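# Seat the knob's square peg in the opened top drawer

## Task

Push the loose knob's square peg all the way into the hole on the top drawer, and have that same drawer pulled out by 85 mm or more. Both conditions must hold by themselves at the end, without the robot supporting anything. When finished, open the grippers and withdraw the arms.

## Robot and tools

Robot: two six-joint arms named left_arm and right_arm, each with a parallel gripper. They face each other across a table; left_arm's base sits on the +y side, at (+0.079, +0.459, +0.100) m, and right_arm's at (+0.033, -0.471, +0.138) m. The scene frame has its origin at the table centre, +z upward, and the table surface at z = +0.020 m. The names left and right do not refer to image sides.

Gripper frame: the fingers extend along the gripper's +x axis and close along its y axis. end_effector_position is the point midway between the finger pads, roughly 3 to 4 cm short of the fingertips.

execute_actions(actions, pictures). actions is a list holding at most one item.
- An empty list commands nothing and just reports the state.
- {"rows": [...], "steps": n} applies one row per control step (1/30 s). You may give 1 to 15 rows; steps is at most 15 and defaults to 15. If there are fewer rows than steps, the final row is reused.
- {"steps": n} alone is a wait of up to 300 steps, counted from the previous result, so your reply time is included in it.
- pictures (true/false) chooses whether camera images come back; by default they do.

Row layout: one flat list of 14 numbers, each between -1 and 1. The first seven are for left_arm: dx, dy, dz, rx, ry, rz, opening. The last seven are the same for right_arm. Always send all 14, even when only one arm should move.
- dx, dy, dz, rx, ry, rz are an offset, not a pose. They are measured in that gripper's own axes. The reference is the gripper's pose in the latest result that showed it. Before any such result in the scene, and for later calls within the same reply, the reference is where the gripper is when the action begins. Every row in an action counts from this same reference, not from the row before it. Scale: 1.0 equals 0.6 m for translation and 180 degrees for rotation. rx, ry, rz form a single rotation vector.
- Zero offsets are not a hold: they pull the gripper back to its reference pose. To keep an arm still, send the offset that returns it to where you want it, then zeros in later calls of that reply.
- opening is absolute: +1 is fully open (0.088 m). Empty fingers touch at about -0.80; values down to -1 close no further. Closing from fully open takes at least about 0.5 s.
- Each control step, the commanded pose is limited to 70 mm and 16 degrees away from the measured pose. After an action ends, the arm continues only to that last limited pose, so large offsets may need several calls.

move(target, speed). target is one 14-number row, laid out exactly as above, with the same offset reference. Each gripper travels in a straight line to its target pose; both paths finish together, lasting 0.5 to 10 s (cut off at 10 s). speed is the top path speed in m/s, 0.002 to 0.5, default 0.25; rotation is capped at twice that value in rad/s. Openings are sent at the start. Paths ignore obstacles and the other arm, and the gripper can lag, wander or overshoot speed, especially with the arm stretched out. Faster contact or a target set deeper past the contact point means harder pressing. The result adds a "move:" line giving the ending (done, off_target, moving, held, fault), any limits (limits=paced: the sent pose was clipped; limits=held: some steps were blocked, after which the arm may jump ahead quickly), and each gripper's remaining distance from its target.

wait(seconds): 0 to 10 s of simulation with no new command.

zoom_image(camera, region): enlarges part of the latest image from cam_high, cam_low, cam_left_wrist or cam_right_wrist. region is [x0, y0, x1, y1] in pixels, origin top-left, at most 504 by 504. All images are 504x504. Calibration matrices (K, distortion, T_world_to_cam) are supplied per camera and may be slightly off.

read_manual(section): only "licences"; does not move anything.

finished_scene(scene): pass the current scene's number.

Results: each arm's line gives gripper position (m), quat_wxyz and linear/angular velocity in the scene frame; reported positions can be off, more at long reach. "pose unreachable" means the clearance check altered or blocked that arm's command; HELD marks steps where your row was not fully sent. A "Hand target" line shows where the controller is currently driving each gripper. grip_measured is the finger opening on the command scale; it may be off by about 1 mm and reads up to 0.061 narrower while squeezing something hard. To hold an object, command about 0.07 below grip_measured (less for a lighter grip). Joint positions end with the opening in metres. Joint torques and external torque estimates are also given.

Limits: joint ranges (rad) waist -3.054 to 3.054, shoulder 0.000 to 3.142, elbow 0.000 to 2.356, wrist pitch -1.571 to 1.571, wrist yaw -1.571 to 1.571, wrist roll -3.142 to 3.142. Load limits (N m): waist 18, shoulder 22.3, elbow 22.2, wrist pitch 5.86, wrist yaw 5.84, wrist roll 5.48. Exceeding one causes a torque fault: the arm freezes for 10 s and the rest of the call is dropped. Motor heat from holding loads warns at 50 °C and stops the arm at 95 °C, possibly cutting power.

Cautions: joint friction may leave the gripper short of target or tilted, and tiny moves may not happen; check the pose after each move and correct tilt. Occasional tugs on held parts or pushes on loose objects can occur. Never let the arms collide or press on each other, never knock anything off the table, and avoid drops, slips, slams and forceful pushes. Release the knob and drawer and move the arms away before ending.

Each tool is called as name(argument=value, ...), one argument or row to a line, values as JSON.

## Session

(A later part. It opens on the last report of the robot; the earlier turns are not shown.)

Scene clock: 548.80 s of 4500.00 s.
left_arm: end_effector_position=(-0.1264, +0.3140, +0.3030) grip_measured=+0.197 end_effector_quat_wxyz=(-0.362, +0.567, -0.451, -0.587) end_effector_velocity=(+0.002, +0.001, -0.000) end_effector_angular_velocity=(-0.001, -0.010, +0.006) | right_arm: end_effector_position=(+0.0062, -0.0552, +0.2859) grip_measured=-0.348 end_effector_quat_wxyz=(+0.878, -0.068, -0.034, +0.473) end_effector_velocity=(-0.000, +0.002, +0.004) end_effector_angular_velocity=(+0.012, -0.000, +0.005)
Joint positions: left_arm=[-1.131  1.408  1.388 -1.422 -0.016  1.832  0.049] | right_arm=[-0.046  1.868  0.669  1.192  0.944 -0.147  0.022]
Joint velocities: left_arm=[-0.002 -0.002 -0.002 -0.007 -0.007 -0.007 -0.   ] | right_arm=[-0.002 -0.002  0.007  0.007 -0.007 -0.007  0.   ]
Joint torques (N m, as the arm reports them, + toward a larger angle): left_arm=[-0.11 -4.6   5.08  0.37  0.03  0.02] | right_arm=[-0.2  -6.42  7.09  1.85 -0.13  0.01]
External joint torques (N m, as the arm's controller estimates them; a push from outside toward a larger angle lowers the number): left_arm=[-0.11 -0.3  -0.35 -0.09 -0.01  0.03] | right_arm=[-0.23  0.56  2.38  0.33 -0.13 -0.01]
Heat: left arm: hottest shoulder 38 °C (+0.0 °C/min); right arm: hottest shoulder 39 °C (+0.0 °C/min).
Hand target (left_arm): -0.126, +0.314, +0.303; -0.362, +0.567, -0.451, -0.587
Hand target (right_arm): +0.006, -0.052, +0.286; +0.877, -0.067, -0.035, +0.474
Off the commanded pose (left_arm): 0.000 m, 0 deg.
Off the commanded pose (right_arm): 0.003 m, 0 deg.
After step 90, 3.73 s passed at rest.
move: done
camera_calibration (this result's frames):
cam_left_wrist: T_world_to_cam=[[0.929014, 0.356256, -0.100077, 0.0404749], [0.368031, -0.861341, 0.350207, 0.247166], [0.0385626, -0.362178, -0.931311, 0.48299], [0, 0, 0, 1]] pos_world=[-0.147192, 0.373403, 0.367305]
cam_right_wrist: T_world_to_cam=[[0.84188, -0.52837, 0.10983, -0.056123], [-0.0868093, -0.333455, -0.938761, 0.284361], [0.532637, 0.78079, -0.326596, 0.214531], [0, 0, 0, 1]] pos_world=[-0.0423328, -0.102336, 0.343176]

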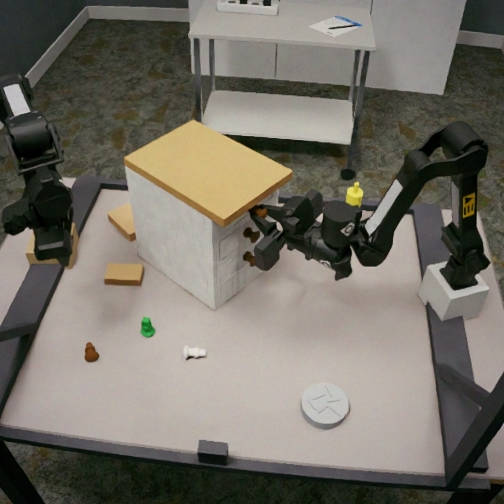

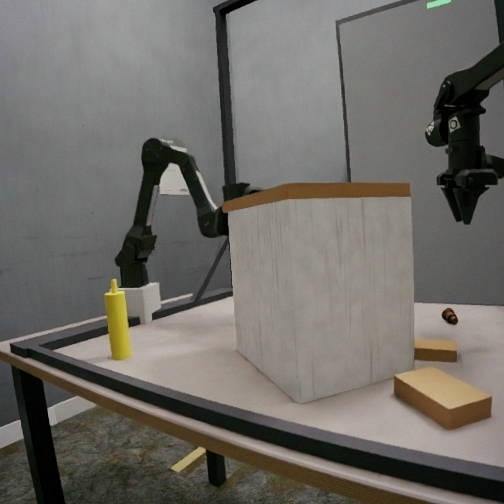

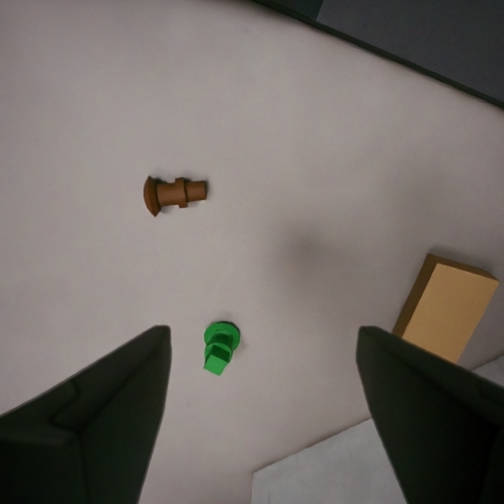

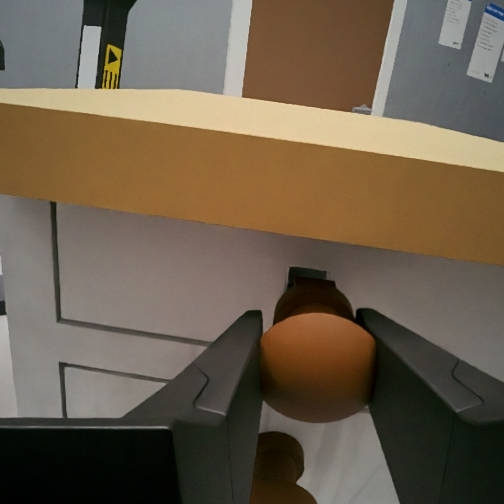

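move(
  target=[0,0,0,0,0,0,0.2, 0.008,0.006,0.003,0,0,0,-0.46],
  speed=0.02,
)

zoom_image(
  camera="cam_right_wrist",
  region=[240, 220, 400, 380],
)

Scene clock: 552.97 s of 4500.00 s.
left_arm: end_effector_position=(-0.1264, +0.3140, +0.3030) grip_measured=+0.197 end_effector_quat_wxyz=(-0.362, +0.567, -0.451, -0.587) end_effector_velocity=(+0.004, +0.002, -0.002) end_effector_angular_velocity=(+0.009, -0.027, -0.009) | right_arm: end_effector_position=(+0.0058, -0.0523, +0.2881) grip_measured=-0.348 end_effector_quat_wxyz=(+0.878, -0.068, -0.034, +0.473) end_effector_velocity=(+0.000, +0.003, -0.004) end_effector_angular_velocity=(-0.033, -0.026, +0.015)
Joint positions: left_arm=[-1.131  1.408  1.388 -1.422 -0.016  1.832  0.049] | right_arm=[-0.048  1.869  0.683  1.181  0.944 -0.147  0.022]
Joint velocities: left_arm=[-0.002  0.002 -0.002 -0.022 -0.007  0.007  0.   ] | right_arm=[-0.007  0.002  0.002 -0.022 -0.022 -0.022 -0.   ]
Joint torques (N m, as the arm reports them, + toward a larger angle): left_arm=[-0.08 -4.42  5.08  0.4   0.04  0.01] | right_arm=[-0.26 -6.34  7.05  1.59 -0.14  0.02]
External joint torques (N m, as the arm's controller estimates them; a push from outside toward a larger angle lowers the number): left_arm=[-0.07 -0.14 -0.34 -0.06 -0.01  0.02] | right_arm=[-0.26  0.65  2.31  0.08 -0.15  0.  ]
Heat: left arm: hottest shoulder 38 °C (+0.0 °C/min); right arm: hottest shoulder 39 °C (+0.0 °C/min).
Hand target (left_arm): -0.126, +0.314, +0.303; -0.362, +0.567, -0.451, -0.587
Hand target (right_arm): +0.006, -0.049, +0.287; +0.878, -0.068, -0.034, +0.473
Off the commanded pose (left_arm): 0.000 m, 0 deg.
Off the commanded pose (right_arm): 0.003 m, 0 deg.
After step 90, 0.47 s passed at rest.
move: done
camera_calibration (this result's frames):
cam_left_wrist: T_world_to_cam=[[0.929014, 0.356256, -0.100077, 0.0404749], [0.368031, -0.861341, 0.350207, 0.247166], [0.0385626, -0.362178, -0.931311, 0.48299], [0, 0, 0, 1]] pos_world=[-0.147192, 0.373403, 0.367305]
cam_right_wrist: T_world_to_cam=[[0.841334, -0.529489, 0.10862, -0.0541939], [-0.0876982, -0.332015, -0.939189, 0.287466], [0.533354, 0.780645, -0.325771, 0.213012], [0, 0, 0, 1]] pos_world=[-0.0428054, -0.099539, 0.345265]

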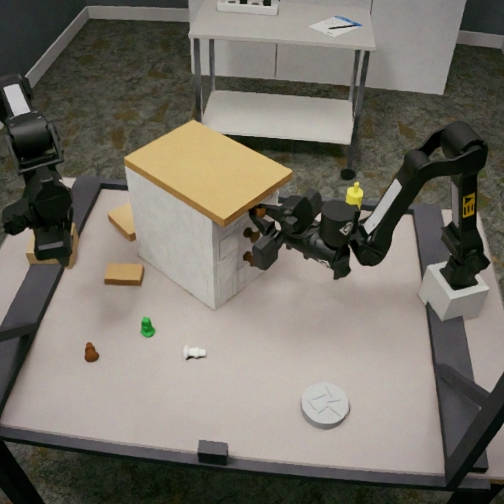

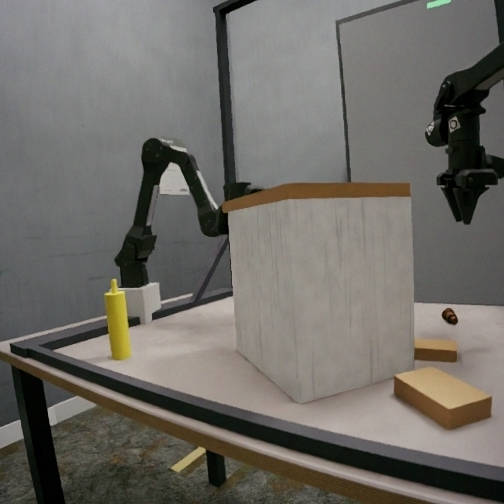

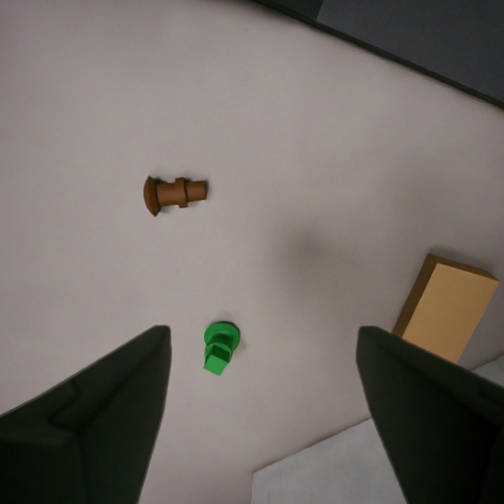

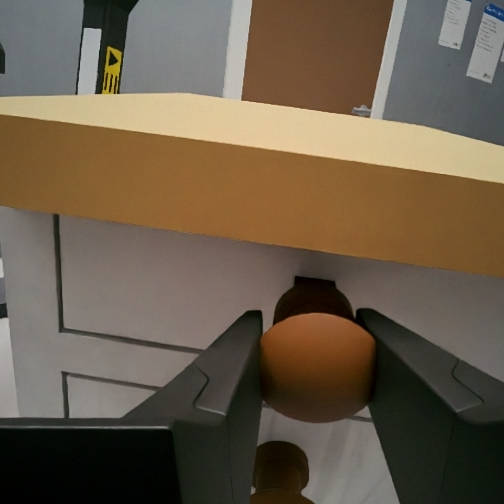

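Region (240, 220, 400, 380) of cam_right_wrist's 504x504 image, scaled by 3.150, with more detail than that image has.

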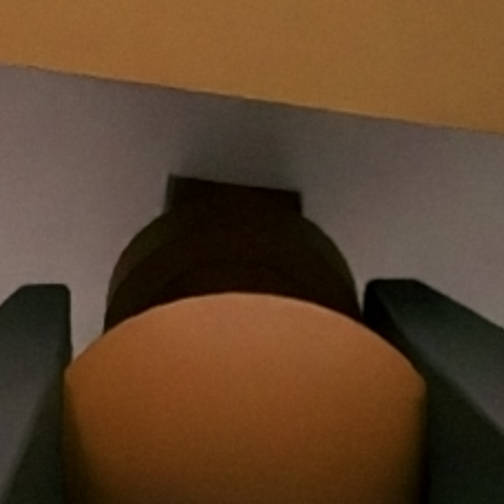

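move(
  target=[0,0,0,0,0,0,0.2, 0.014,0.001,-0.002,0,0,0,-0.46],
  speed=0.02,
)

zoom_image(
  camera="cam_right_wrist",
  region=[240, 220, 400, 380],
)

Scene clock: 557.53 s of 4500.00 s.
left_arm: end_effector_position=(-0.1264, +0.3140, +0.3030) grip_measured=+0.197 end_effector_quat_wxyz=(-0.362, +0.567, -0.451, -0.587) end_effector_velocity=(-0.002, +0.001, -0.001) end_effector_angular_velocity=(+0.004, +0.006, -0.011) | right_arm: end_effector_position=(+0.0084, -0.0488, +0.2873) grip_measured=-0.348 end_effector_quat_wxyz=(+0.877, -0.068, -0.034, +0.474) end_effector_velocity=(+0.000, +0.003, -0.001) end_effector_angular_velocity=(-0.019, -0.021, +0.015)
Joint positions: left_arm=[-1.131  1.408  1.388 -1.422 -0.016  1.832  0.049] | right_arm=[-0.06   1.878  0.691  1.18   0.928 -0.147  0.022]
Joint velocities: left_arm=[-0.002  0.002 -0.002  0.007  0.007  0.007 -0.   ] | right_arm=[-0.007  0.002  0.002 -0.007 -0.022 -0.022 -0.   ]
Joint torques (N m, as the arm reports them, + toward a larger angle): left_arm=[-0.17 -4.52  4.99  0.38  0.02 -0.01] | right_arm=[-0.62 -6.45  7.28  1.68 -0.12  0.02]
External joint torques (N m, as the arm's controller estimates them; a push from outside toward a larger angle lowers the number): left_arm=[-0.16 -0.34 -0.39 -0.1  -0.03  0.  ] | right_arm=[-0.59  0.61  2.53  0.17 -0.12  0.  ]
Heat: left arm: hottest shoulder 38 °C (+0.0 °C/min); right arm: hottest shoulder 39 °C (+0.0 °C/min).
Hand target (left_arm): -0.126, +0.314, +0.303; -0.362, +0.567, -0.451, -0.587
Hand target (right_arm): +0.010, -0.045, +0.287; +0.878, -0.067, -0.034, +0.473
Off the commanded pose (left_arm): 0.000 m, 0 deg.
Off the commanded pose (right_arm): 0.004 m, 0 deg.
After step 90, 0.87 s passed at rest.
move: done
camera_calibration (this result's frames):
cam_left_wrist: T_world_to_cam=[[0.929014, 0.356256, -0.100077, 0.0404749], [0.368031, -0.861341, 0.350207, 0.247166], [0.0385626, -0.362178, -0.931311, 0.48299], [0, 0, 0, 1]] pos_world=[-0.147192, 0.373403, 0.367305]
cam_right_wrist: T_world_to_cam=[[0.84274, -0.527199, 0.108866, -0.0544131], [-0.0867666, -0.332613, -0.939063, 0.288125], [0.531283, 0.78194, -0.32605, 0.208737], [0, 0, 0, 1]] pos_world=[-0.040043, -0.0960724, 0.34455]

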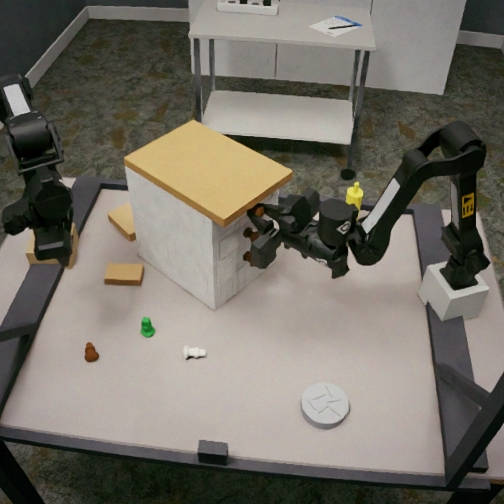

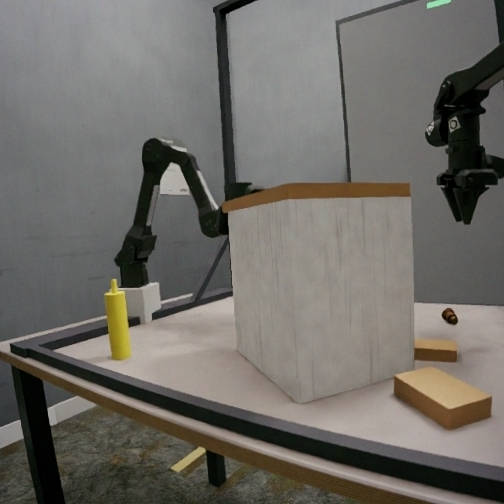

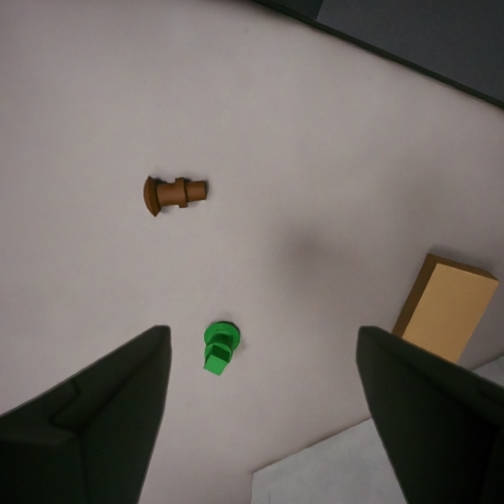

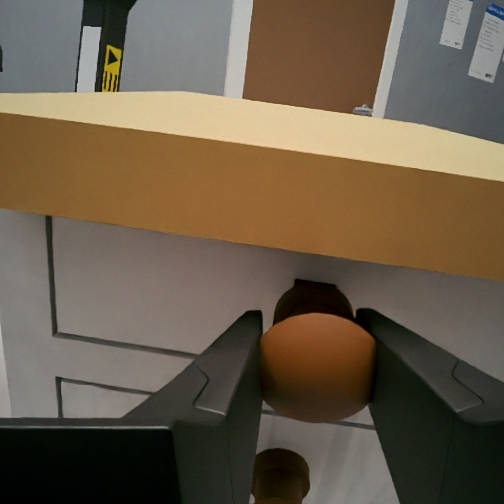

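Region (240, 220, 400, 380) of cam_right_wrist's 504x504 image, scaled by 3.150, with more detail than that image has.

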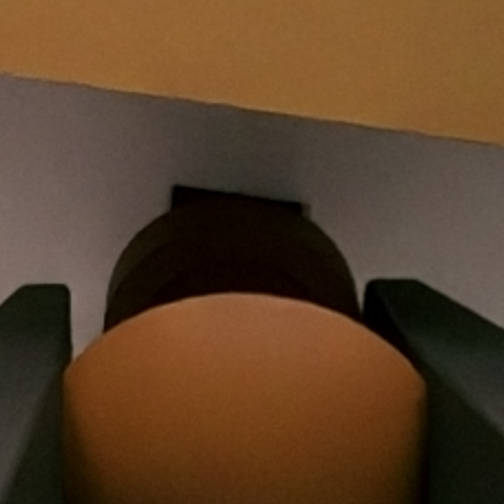

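s = −0.036 and the peg top is occluded by the hole edge, so it's entering. Push on.

move(
  target=[0,0,0,0,0,0,0.2, 0.025,-0.001,0,0,0,0,-0.46],
  speed=0.02,
)

zoom_image(
  camera="cam_right_wrist",
  region=[240, 220, 400, 380],
)

Scene clock: 561.50 s of 4500.00 s.
left_arm: end_effector_position=(-0.1264, +0.3140, +0.3030) grip_measured=+0.197 end_effector_quat_wxyz=(-0.362, +0.567, -0.451, -0.587) end_effector_velocity=(+0.001, +0.002, -0.000) end_effector_angular_velocity=(+0.000, -0.008, +0.015) | right_arm: end_effector_position=(+0.0130, -0.0425, +0.2875) grip_measured=-0.348 end_effector_quat_wxyz=(+0.876, -0.068, -0.034, +0.476) end_effector_velocity=(+0.000, +0.003, -0.004) end_effector_angular_velocity=(-0.033, -0.025, +0.015)
Joint positions: left_arm=[-1.131  1.408  1.388 -1.422 -0.016  1.832  0.049] | right_arm=[-0.082  1.887  0.708  1.171  0.902 -0.147  0.022]
Joint velocities: left_arm=[-0.007 -0.002 -0.002 -0.007 -0.007 -0.022 -0.   ] | right_arm=[-0.007  0.002  0.002 -0.022 -0.022 -0.022 -0.   ]
Joint torques (N m, as the arm reports them, + toward a larger angle): left_arm=[ 0.11 -4.43  5.02  0.42  0.04  0.01] | right_arm=[-1.18 -6.2   8.02  1.53 -0.35 -0.01]
External joint torques (N m, as the arm's controller estimates them; a push from outside toward a larger angle lowers the number): left_arm=[ 0.13 -0.13 -0.41 -0.04 -0.01  0.02] | right_arm=[-1.17  0.96  3.21  0.   -0.35 -0.03]
Heat: left arm: hottest shoulder 38 °C (+0.0 °C/min); right arm: hottest shoulder 39 °C (+0.0 °C/min).
Hand target (left_arm): -0.126, +0.314, +0.303; -0.362, +0.567, -0.451, -0.587
Hand target (right_arm): +0.017, -0.037, +0.287; +0.877, -0.068, -0.034, +0.474
Off the commanded pose (left_arm): 0.000 m, 0 deg.
Off the commanded pose (right_arm): 0.007 m, 0 deg.
move: done
camera_calibration (this result's frames):
cam_left_wrist: T_world_to_cam=[[0.929014, 0.356256, -0.100077, 0.0404749], [0.368031, -0.861341, 0.350207, 0.247166], [0.0385626, -0.362178, -0.931311, 0.48299], [0, 0, 0, 1]] pos_world=[-0.147192, 0.373403, 0.367305]
cam_right_wrist: T_world_to_cam=[[0.845107, -0.523172, 0.109936, -0.0551222], [-0.0849248, -0.334414, -0.938592, 0.290481], [0.527809, 0.783874, -0.327046, 0.201891], [0, 0, 0, 1]] pos_world=[-0.0353066, -0.0899545, 0.344731]

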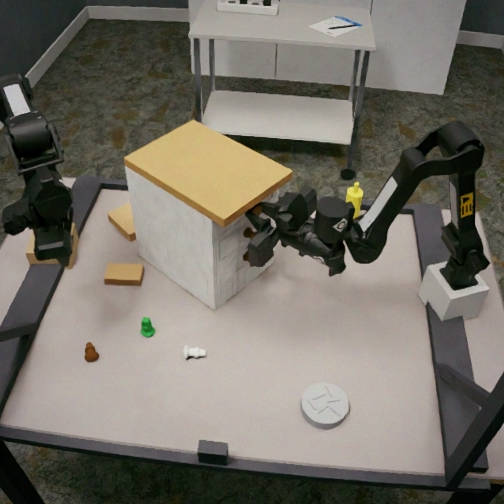

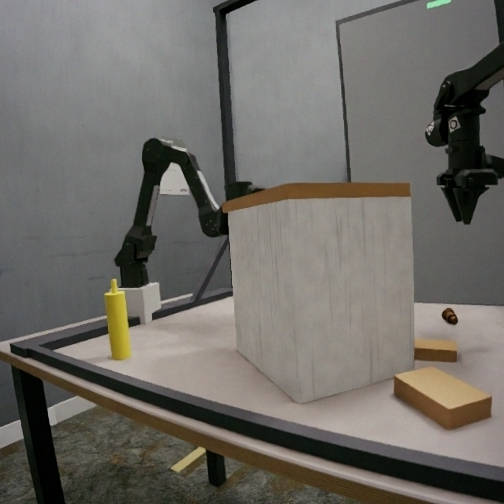

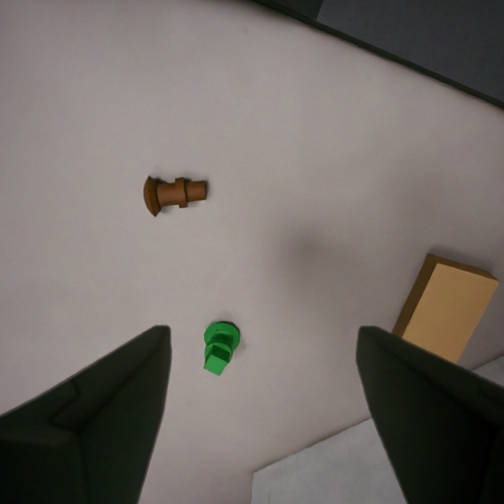

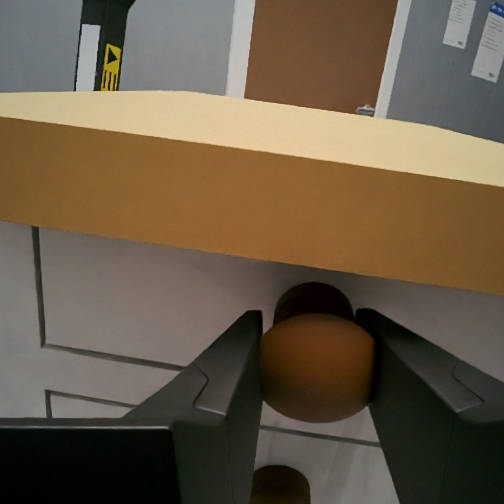

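Region (240, 220, 400, 380) of cam_right_wrist's 504x504 image, scaled by 3.150, with more detail than that image has.

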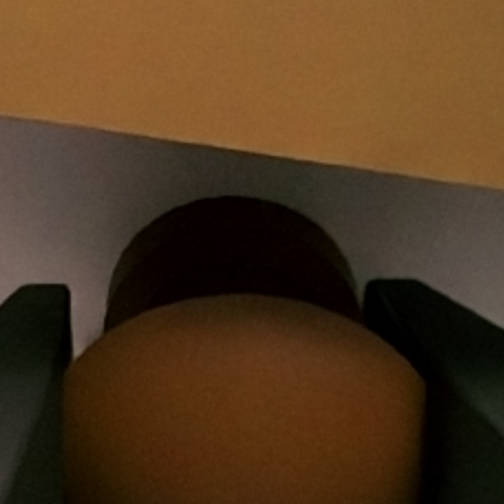

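move(
  target=[0,0,0,0,0,0,0.2, 0.035,-0.002,0,0,0,0,-0.5],
  speed=0.02,
)

Scene clock: 564.93 s of 4500.00 s.
left_arm: end_effector_position=(-0.1264, +0.3140, +0.3030) grip_measured=+0.197 end_effector_quat_wxyz=(-0.362, +0.567, -0.451, -0.587) end_effector_velocity=(+0.002, +0.001, -0.000) end_effector_angular_velocity=(-0.001, -0.010, +0.006) | right_arm: end_effector_position=(+0.0148, -0.0392, +0.2870) grip_measured=-0.348 end_effector_quat_wxyz=(+0.875, -0.070, -0.034, +0.478) end_effector_velocity=(+0.000, -0.000, +0.001) end_effector_angular_velocity=(-0.006, -0.007, +0.005)
Joint positions: left_arm=[-1.131  1.408  1.388 -1.422 -0.016  1.832  0.049] | right_arm=[-0.092  1.892  0.717  1.163  0.888 -0.147  0.022]
Joint velocities: left_arm=[-0.002 -0.002 -0.002 -0.007 -0.007 -0.007  0.   ] | right_arm=[-0.002 -0.007 -0.002 -0.007 -0.007 -0.007 -0.   ]
Joint torques (N m, as the arm reports them, + toward a larger angle): left_arm=[ 0.11 -4.48  5.07  0.34  0.1  -0.01] | right_arm=[-3.2  -4.55 10.73  1.08 -1.13 -0.02]
External joint torques (N m, as the arm's controller estimates them; a push from outside toward a larger angle lowers the number): left_arm=[ 0.11 -0.28 -0.34 -0.14  0.05 -0.01] | right_arm=[-3.19  2.78  5.84 -0.49 -1.13 -0.04]
Heat: left arm: hottest shoulder 38 °C (+0.0 °C/min); right arm: hottest shoulder 39 °C (+0.0 °C/min).
Hand target (left_arm): -0.126, +0.314, +0.303; -0.362, +0.567, -0.451, -0.587
Hand target (right_arm): +0.026, -0.027, +0.288; +0.876, -0.068, -0.034, +0.476
Off the commanded pose (left_arm): 0.000 m, 0 deg.
Off the commanded pose (right_arm): 0.017 m, 0 deg.
move: off_target (right_arm)
camera_calibration (this result's frames):
cam_left_wrist: T_world_to_cam=[[0.929014, 0.356256, -0.100077, 0.0404749], [0.368031, -0.861341, 0.350207, 0.247166], [0.0385626, -0.362178, -0.931311, 0.48299], [0, 0, 0, 1]] pos_world=[-0.147192, 0.373403, 0.367305]
cam_right_wrist: T_world_to_cam=[[0.847372, -0.518891, 0.112753, -0.0555435], [-0.0823789, -0.338233, -0.93745, 0.290773], [0.524571, 0.78508, -0.329355, 0.19897], [0, 0, 0, 1]] pos_world=[-0.0333545, -0.0866797, 0.34438]

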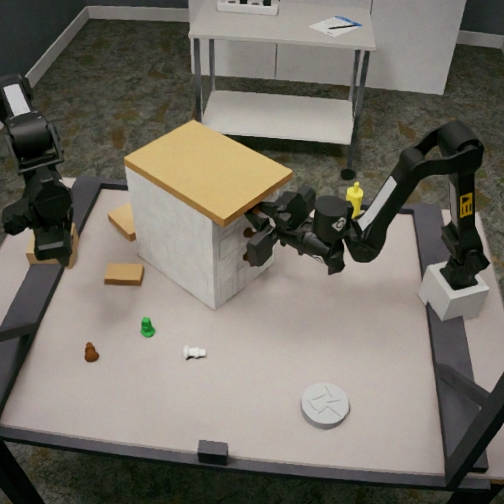

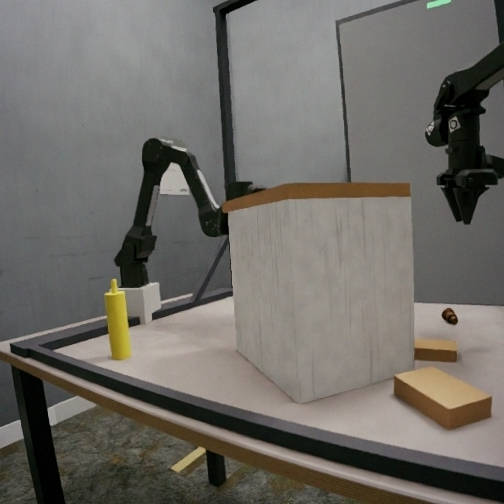

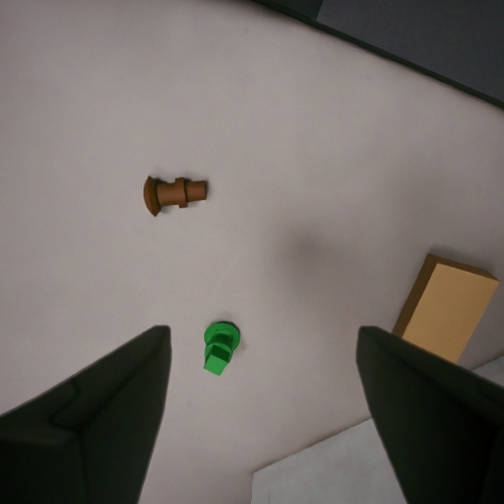

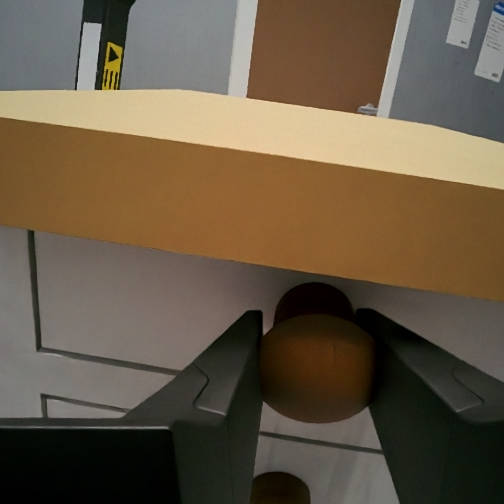

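move(
  target=[0,0,0,0,0,0,0.2, -0.165,0.008,0,0,0,0,-0.5],
  speed=0.05,
)

Scene clock: 570.00 s of 4500.00 s.
left_arm: end_effector_position=(-0.1264, +0.3140, +0.3030) grip_measured=+0.197 end_effector_quat_wxyz=(-0.362, +0.567, -0.451, -0.587) end_effector_velocity=(+0.004, -0.000, -0.000) end_effector_angular_velocity=(-0.013, -0.018, +0.008) | right_arm: end_effector_position=(-0.0421, -0.1163, +0.2861) grip_measured=-0.348 end_effector_quat_wxyz=(+0.875, -0.074, -0.036, +0.477) end_effector_velocity=(-0.001, -0.003, -0.002) end_effector_angular_velocity=(-0.022, -0.019, +0.000)
Joint positions: left_arm=[-1.131  1.408  1.388 -1.422 -0.016  1.832  0.049] | right_arm=[ 0.195  1.768  0.533  1.215  1.176 -0.145  0.022]
Joint velocities: left_arm=[-0.002 -0.007 -0.007 -0.007 -0.022 -0.007 -0.   ] | right_arm=[ 0.007 -0.007 -0.007 -0.022  0.007 -0.007 -0.   ]
Joint torques (N m, as the arm reports them, + toward a larger angle): left_arm=[-0.04 -4.5   5.04  0.41  0.08  0.01] | right_arm=[ 0.66 -8.2   3.95  1.82  0.22  0.13]
External joint torques (N m, as the arm's controller estimates them; a push from outside toward a larger angle lowers the number): left_arm=[-0.04 -0.22 -0.35 -0.04  0.03  0.02] | right_arm=[ 0.65 -2.33 -0.44  0.46  0.21  0.11]
Heat: left arm: hottest shoulder 38 °C (+0.0 °C/min); right arm: hottest shoulder 39 °C (+0.0 °C/min).
Hand target (left_arm): -0.126, +0.314, +0.303; -0.362, +0.567, -0.451, -0.587
Hand target (right_arm): -0.043, -0.120, +0.287; +0.875, -0.070, -0.035, +0.478
Off the commanded pose (left_arm): 0.000 m, 0 deg.
Off the commanded pose (right_arm): 0.004 m, 0 deg.
move: done
camera_calibration (this result's frames):
cam_left_wrist: T_world_to_cam=[[0.929014, 0.356256, -0.100077, 0.0404749], [0.368031, -0.861341, 0.350207, 0.247166], [0.0385626, -0.362178, -0.931311, 0.48299], [0, 0, 0, 1]] pos_world=[-0.147192, 0.373403, 0.367305]
cam_right_wrist: T_world_to_cam=[[0.845878, -0.519652, 0.120216, -0.0495666], [-0.0771737, -0.342255, -0.936432, 0.258637], [0.527764, 0.78283, -0.32961, 0.288906], [0, 0, 0, 1]] pos_world=[-0.090587, -0.163402, 0.343381]

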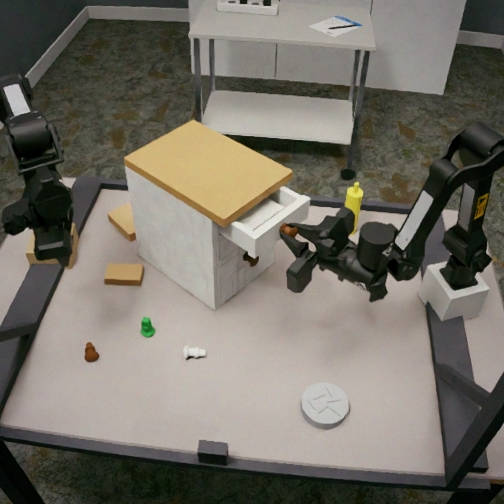

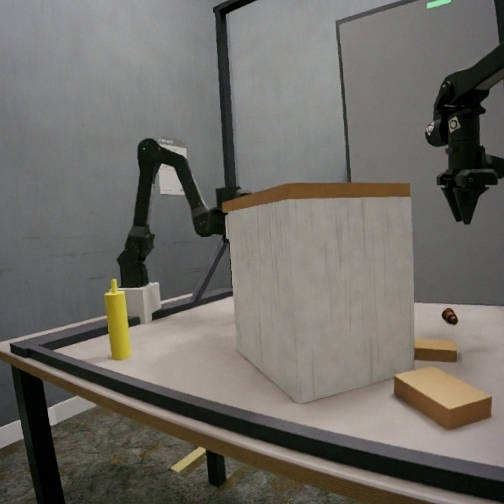

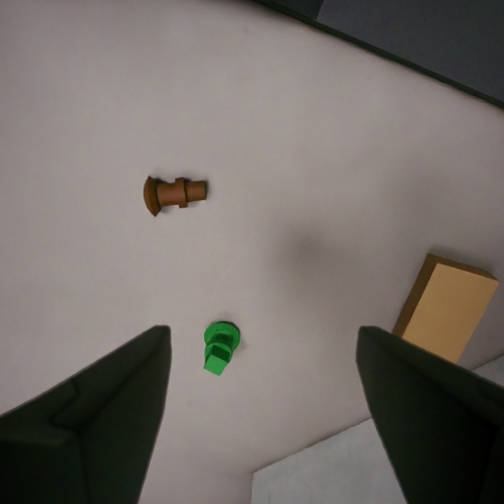

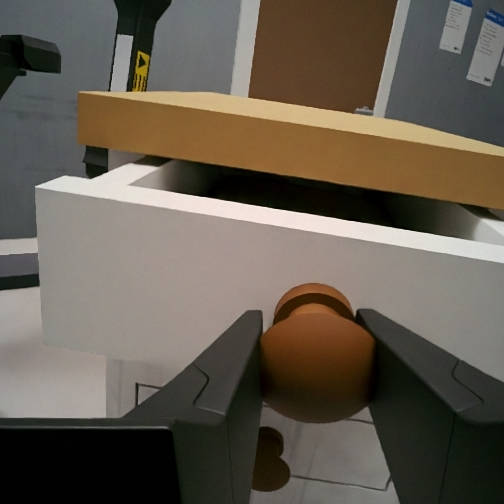

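zoom_image(
  camera="cam_right_wrist",
  region=[240, 220, 400, 380],
)

zoom_image(
  camera="cam_high",
  region=[210, 170, 330, 290],
)

Region (240, 220, 400, 380) of cam_right_wrist's 504x504 image, scaled by 3.150, with more detail than that image has.

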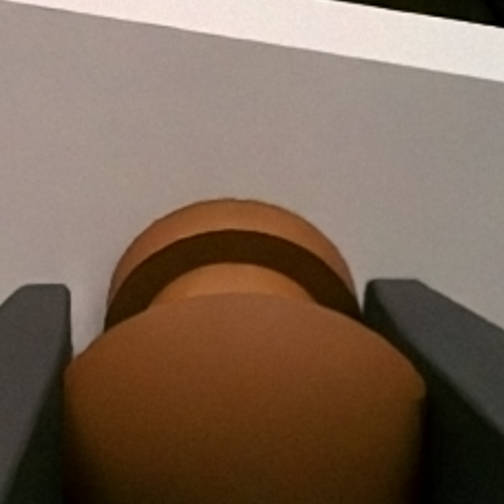

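Region (210, 170, 330, 290) of cam_high's 504x504 image, scaled by 4.200, with more detail than that image has.

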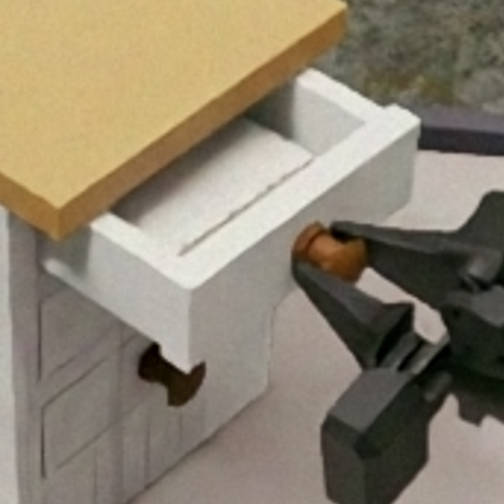

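move(
  target=[0,0,0,0,0,0,0.2, -0.02,0.001,0,0,0,0,-0.5],
  speed=0.04,
)

execute_actions(
  actions=[
    {"rows":[[0,0,0,0,0,0,0.2,0,0,0,0,0,0,1.0]],"steps":15},
  ],
  pictures=false,
)

move(
  target=[0,0,0,0,0,0,0.2, -0.09,0,0.0,0,0,0,1.0],
  speed=0.15,
)

Scene clock: 578.77 s of 4500.00 s.
left_arm: end_effector_position=(-0.1264, +0.3140, +0.3030) grip_measured=+0.197 end_effector_quat_wxyz=(-0.362, +0.567, -0.451, -0.587) end_effector_velocity=(-0.001, -0.001, +0.000) end_effector_angular_velocity=(-0.009, +0.003, +0.006) | right_arm: end_effector_position=(-0.0430, -0.1216, +0.2859) grip_measured=-0.348 end_effector_quat_wxyz=(+0.880, -0.075, -0.035, +0.468) end_effector_velocity=(-0.001, -0.003, +0.001) end_effector_angular_velocity=(+0.002, -0.002, +0.000)
Joint positions: left_arm=[-1.131  1.408  1.388 -1.422 -0.016  1.832  0.049] | right_arm=[ 0.212  1.766  0.529  1.215  1.215 -0.145  0.022]
Joint velocities: left_arm=[-0.002 -0.002 -0.002  0.007 -0.007 -0.007 -0.   ] | right_arm=[ 0.007 -0.007 -0.007  0.007  0.007 -0.007 -0.   ]
Joint torques (N m, as the arm reports them, + toward a larger angle): left_arm=[-0.1  -4.47  5.11  0.41  0.    0.  ] | right_arm=[ 1.71 -7.58  3.88  1.71  0.02  0.06]
External joint torques (N m, as the arm's controller estimates them; a push from outside toward a larger angle lowers the number): left_arm=[-0.11 -0.22 -0.31 -0.06 -0.04  0.01] | right_arm=[ 1.73 -1.67 -0.54  0.34  0.01  0.04]
Heat: left arm: hottest shoulder 38 °C (+0.0 °C/min); right arm: hottest shoulder 39 °C (+0.0 °C/min).
Hand target (left_arm): -0.126, +0.314, +0.303; -0.362, +0.567, -0.451, -0.587
Hand target (right_arm): -0.049, -0.126, +0.286; +0.875, -0.074, -0.036, +0.477
Off the commanded pose (left_arm): 0.000 m, 0 deg.
Off the commanded pose (right_arm): 0.008 m, 1 deg.
After step 90, 4.93 s passed at rest.
move: done
camera_calibration (this result's frames):
cam_left_wrist: T_world_to_cam=[[0.929014, 0.356256, -0.100077, 0.0404749], [0.368031, -0.861341, 0.350207, 0.247166], [0.0385626, -0.362178, -0.931311, 0.48299], [0, 0, 0, 1]] pos_world=[-0.147192, 0.373403, 0.367305]
cam_right_wrist: T_world_to_cam=[[0.834404, -0.537499, 0.121924, -0.0546765], [-0.083031, -0.341279, -0.936288, 0.25641], [0.544863, 0.771119, -0.329393, 0.292711], [0, 0, 0, 1]] pos_world=[-0.0925751, -0.167596, 0.343157]

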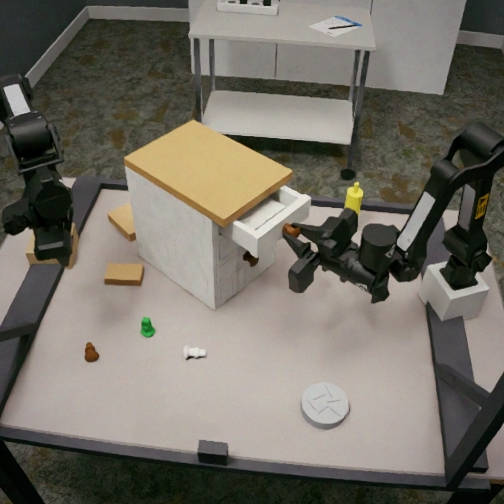

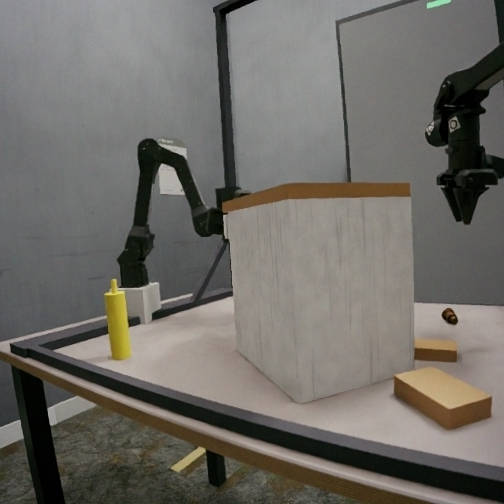

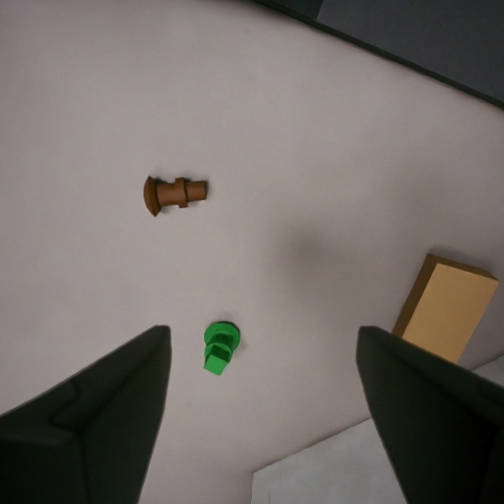

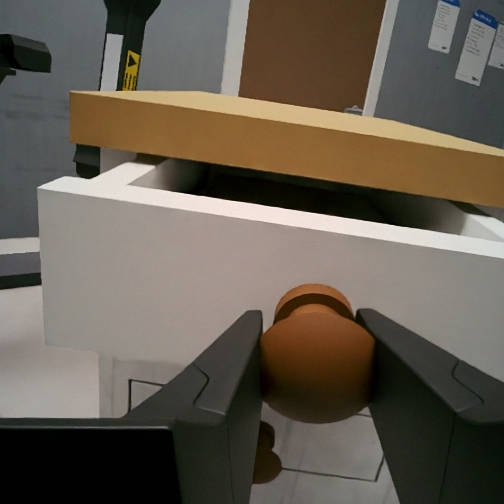

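Scene clock: 579.27 s of 4500.00 s.
left_arm: end_effector_position=(-0.1264, +0.3140, +0.3030) grip_measured=+0.197 end_effector_quat_wxyz=(-0.362, +0.567, -0.451, -0.587) end_effector_velocity=(+0.002, -0.001, -0.000) end_effector_angular_velocity=(-0.001, -0.010, +0.011) | right_arm: end_effector_position=(-0.0434, -0.1217, +0.2859) grip_measured=+0.965 end_effector_quat_wxyz=(+0.880, -0.075, -0.035, +0.468) end_effector_velocity=(-0.002, +0.002, +0.001) end_effector_angular_velocity=(+0.002, -0.001, +0.020)
Joint positions: left_arm=[-1.131  1.408  1.388 -1.422 -0.016  1.832  0.049] | right_arm=[ 0.214  1.766  0.529  1.215  1.215 -0.145  0.086]
Joint velocities: left_arm=[ 0.002  0.002  0.002 -0.007 -0.007 -0.007 -0.   ] | right_arm=[-0.002 -0.002 -0.002  0.007 -0.022 -0.007  0.012]
Joint torques (N m, as the arm reports them, + toward a larger angle): left_arm=[-0.09 -4.56  4.91  0.38  0.05 -0.01] | right_arm=[-0.05 -6.49  5.27  1.57  0.02  0.01]
External joint torques (N m, as the arm's controller estimates them; a push from outside toward a larger angle lowers the number): left_arm=[-0.11 -0.36 -0.49 -0.1   0.01  0.  ] | right_arm=[-0.06 -0.61  0.88  0.21  0.01 -0.01]
Heat: left arm: hottest shoulder 38 °C (+0.0 °C/min); right arm: hottest shoulder 39 °C (+0.0 °C/min).
Hand target (left_arm): -0.126, +0.314, +0.303; -0.362, +0.567, -0.451, -0.587
Hand target (right_arm): -0.043, -0.122, +0.286; +0.880, -0.075, -0.035, +0.468
Off the commanded pose (left_arm): 0.000 m, 0 deg.
Off the commanded pose (right_arm): 0.000 m, 0 deg.
Steps of this call (steps 1 to 15: all 15 steps of this action). Readings (end_effector_position):
1: left_arm (-0.1264, +0.3140, +0.3030) | right_arm (-0.0430, -0.1216, +0.2859)
2: left_arm (-0.1264, +0.3140, +0.3030) | right_arm (-0.0428, -0.1215, +0.2859)
4: left_arm (-0.1264, +0.3140, +0.3030) | right_arm (-0.0434, -0.1217, +0.2859)
8: left_arm (-0.1264, +0.3140, +0.3030) | right_arm (-0.0434, -0.1217, +0.2859)
15: the state above

Scene clock: 580.47 s of 4500.00 s.
left_arm: end_effector_position=(-0.1264, +0.3140, +0.3030) grip_measured=+0.197 end_effector_quat_wxyz=(-0.362, +0.567, -0.451, -0.587) end_effector_velocity=(-0.000, -0.002, -0.001) end_effector_angular_velocity=(-0.007, -0.001, +0.011) | right_arm: end_effector_position=(-0.0750, -0.1632, +0.2871) grip_measured=+0.989 end_effector_quat_wxyz=(+0.879, -0.073, -0.036, +0.469) end_effector_velocity=(-0.000, -0.004, -0.001) end_effector_angular_velocity=(-0.007, -0.007, -0.010)
Joint positions: left_arm=[-1.131  1.408  1.388 -1.422 -0.016  1.832  0.049] | right_arm=[ 0.403  1.725  0.487  1.208  1.401 -0.133  0.087]
Joint velocities: left_arm=[ 0.002  0.002 -0.002  0.007 -0.007 -0.007 -0.   ] | right_arm=[ 0.012 -0.007 -0.002 -0.022  0.022  0.007  0.   ]
Joint torques (N m, as the arm reports them, + toward a larger angle): left_arm=[ 0.   -4.53  4.99  0.39  0.07 -0.01] | right_arm=[ 0.18 -6.93  3.8   1.24  0.21  0.15]
External joint torques (N m, as the arm's controller estimates them; a push from outside toward a larger angle lowers the number): left_arm=[-0.02 -0.32 -0.4  -0.08  0.03  0.  ] | right_arm=[ 0.15 -1.49 -0.48  0.01  0.19  0.13]
Heat: left arm: hottest shoulder 38 °C (+0.0 °C/min); right arm: hottest shoulder 39 °C (+0.0 °C/min).
Hand target (left_arm): -0.126, +0.314, +0.303; -0.362, +0.567, -0.451, -0.587
Hand target (right_arm): -0.074, -0.166, +0.287; +0.880, -0.074, -0.036, +0.468
Off the commanded pose (left_arm): 0.000 m, 0 deg.
Off the commanded pose (right_arm): 0.004 m, 0 deg.
move: done
camera_calibration (this result's frames):
cam_left_wrist: T_world_to_cam=[[0.929014, 0.356256, -0.100077, 0.0404749], [0.368031, -0.861341, 0.350207, 0.247166], [0.0385626, -0.362178, -0.931311, 0.48299], [0, 0, 0, 1]] pos_world=[-0.147192, 0.373403, 0.367305]
cam_right_wrist: T_world_to_cam=[[0.836434, -0.534638, 0.120585, -0.049454], [-0.0816853, -0.339171, -0.937172, 0.241346], [0.541947, 0.774032, -0.327366, 0.342393], [0, 0, 0, 1]] pos_world=[-0.124479, -0.209606, 0.344234]

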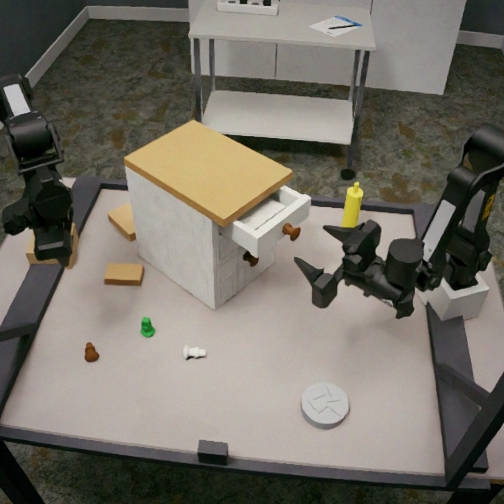

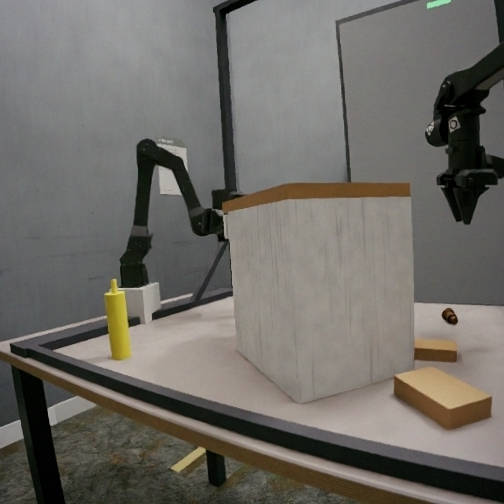

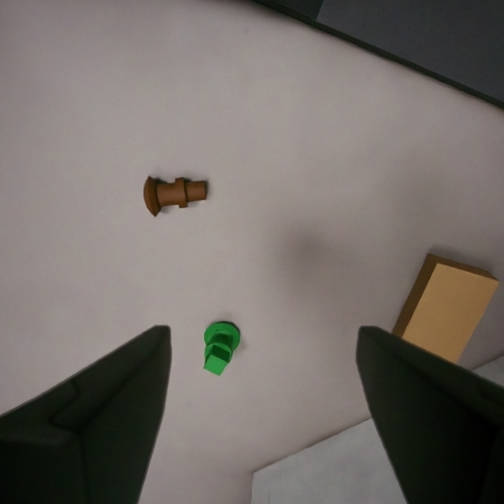

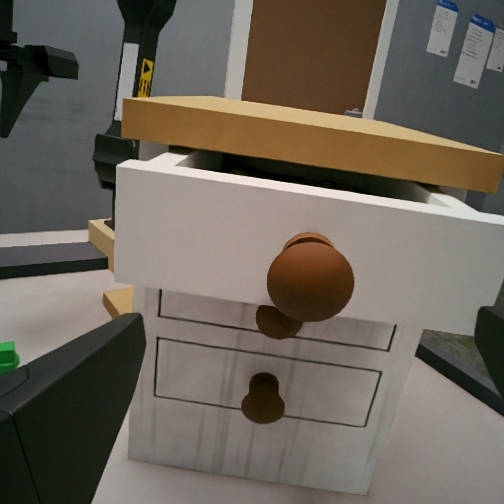

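zoom_image(
  camera="cam_high",
  region=[250, 195, 320, 265],
)

Region (250, 195, 320, 265) of cam_high's 504x504 image, scaled by 7.200, with more detail than that image has.

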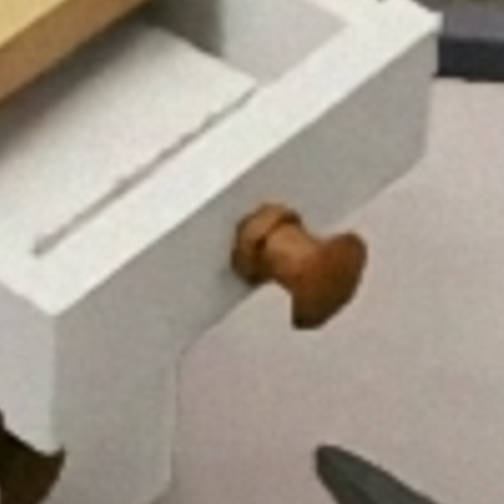

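move(
  target=[0,0,0,0,0,0,0.2, -0.001,-0.027,0.165,-0.273,0.269,0.446,1.0],
  speed=0.3,
)

Scene clock: 615.60 s of 4500.00 s.
left_arm: end_effector_position=(-0.1264, +0.3140, +0.3030) grip_measured=+0.197 end_effector_quat_wxyz=(-0.362, +0.567, -0.451, -0.587) end_effector_velocity=(+0.002, +0.001, -0.000) end_effector_angular_velocity=(-0.001, -0.010, +0.006) | right_arm: end_effector_position=(-0.0753, -0.1636, +0.3856) grip_measured=+0.989 end_effector_quat_wxyz=(+0.233, -0.563, +0.169, +0.775) end_effector_velocity=(+0.000, -0.003, +0.002) end_effector_angular_velocity=(-0.017, -0.002, +0.020)
Joint positions: left_arm=[-1.131  1.408  1.388 -1.422 -0.016  1.832  0.049] | right_arm=[-0.166  1.641  1.765 -1.46  -0.211 -0.72   0.087]
Joint velocities: left_arm=[-0.002 -0.002 -0.002 -0.007 -0.007 -0.007 -0.   ] | right_arm=[-0.002  0.012  0.027 -0.037 -0.007 -0.022  0.   ]
Joint torques (N m, as the arm reports them, + toward a larger angle): left_arm=[ 0.11 -4.59  5.08  0.4   0.03 -0.02] | right_arm=[-0.16 -5.55  8.5   0.64 -0.35 -0.17]
External joint torques (N m, as the arm's controller estimates them; a push from outside toward a larger angle lowers the number): left_arm=[ 0.1  -0.34 -0.33 -0.06 -0.01 -0.02] | right_arm=[-0.16  0.72  2.75 -0.08 -0.16 -0.18]
Heat: left arm: hottest shoulder 37 °C (-1.0 °C/min); right arm: hottest shoulder 39 °C (+0.0 °C/min).
Hand target (left_arm): -0.126, +0.314, +0.303; -0.362, +0.567, -0.451, -0.587
Hand target (right_arm): -0.076, -0.161, +0.386; +0.231, -0.561, +0.169, +0.777
Off the commanded pose (left_arm): 0.000 m, 0 deg.
Off the commanded pose (right_arm): 0.002 m, 0 deg.
After step 90, 28.53 s passed at rest.
move: done
camera_calibration (this result's frames):
cam_left_wrist: T_world_to_cam=[[0.929014, 0.356256, -0.100077, 0.0404749], [0.368031, -0.861341, 0.350207, 0.247166], [0.0385626, -0.362178, -0.931311, 0.48299], [0, 0, 0, 1]] pos_world=[-0.147192, 0.373403, 0.367305]
cam_right_wrist: T_world_to_cam=[[0.578393, 0.815085, -0.0331185, 0.199309], [0.815715, -0.578301, 0.0132912, -0.00453562], [-0.00831894, -0.0347028, -0.999363, 0.460452], [0, 0, 0, 1]] pos_world=[-0.107748, -0.149097, 0.46682]

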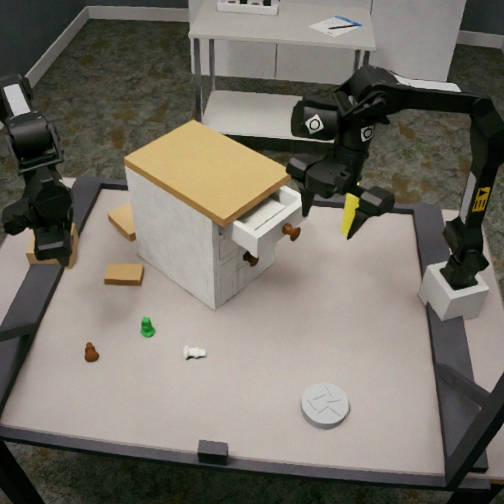

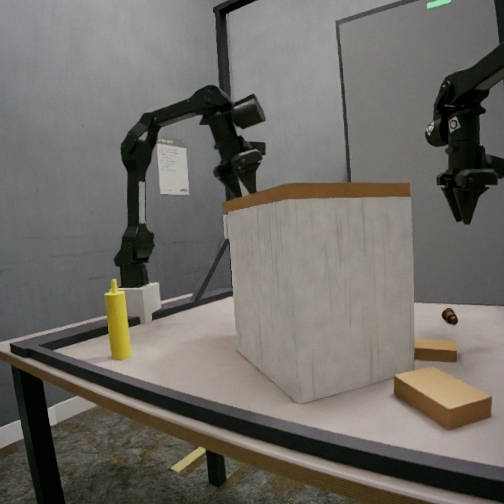

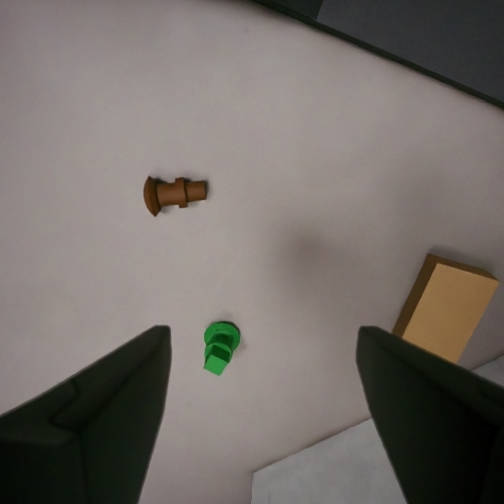

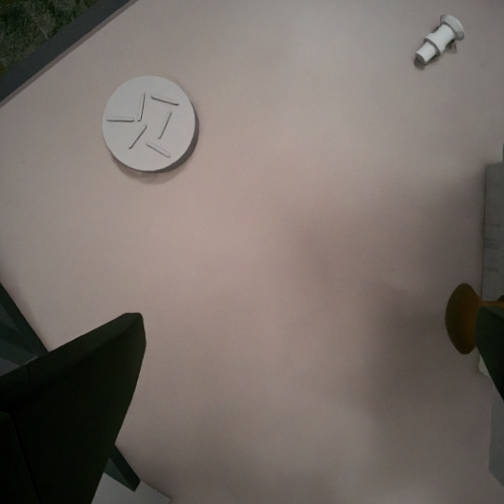

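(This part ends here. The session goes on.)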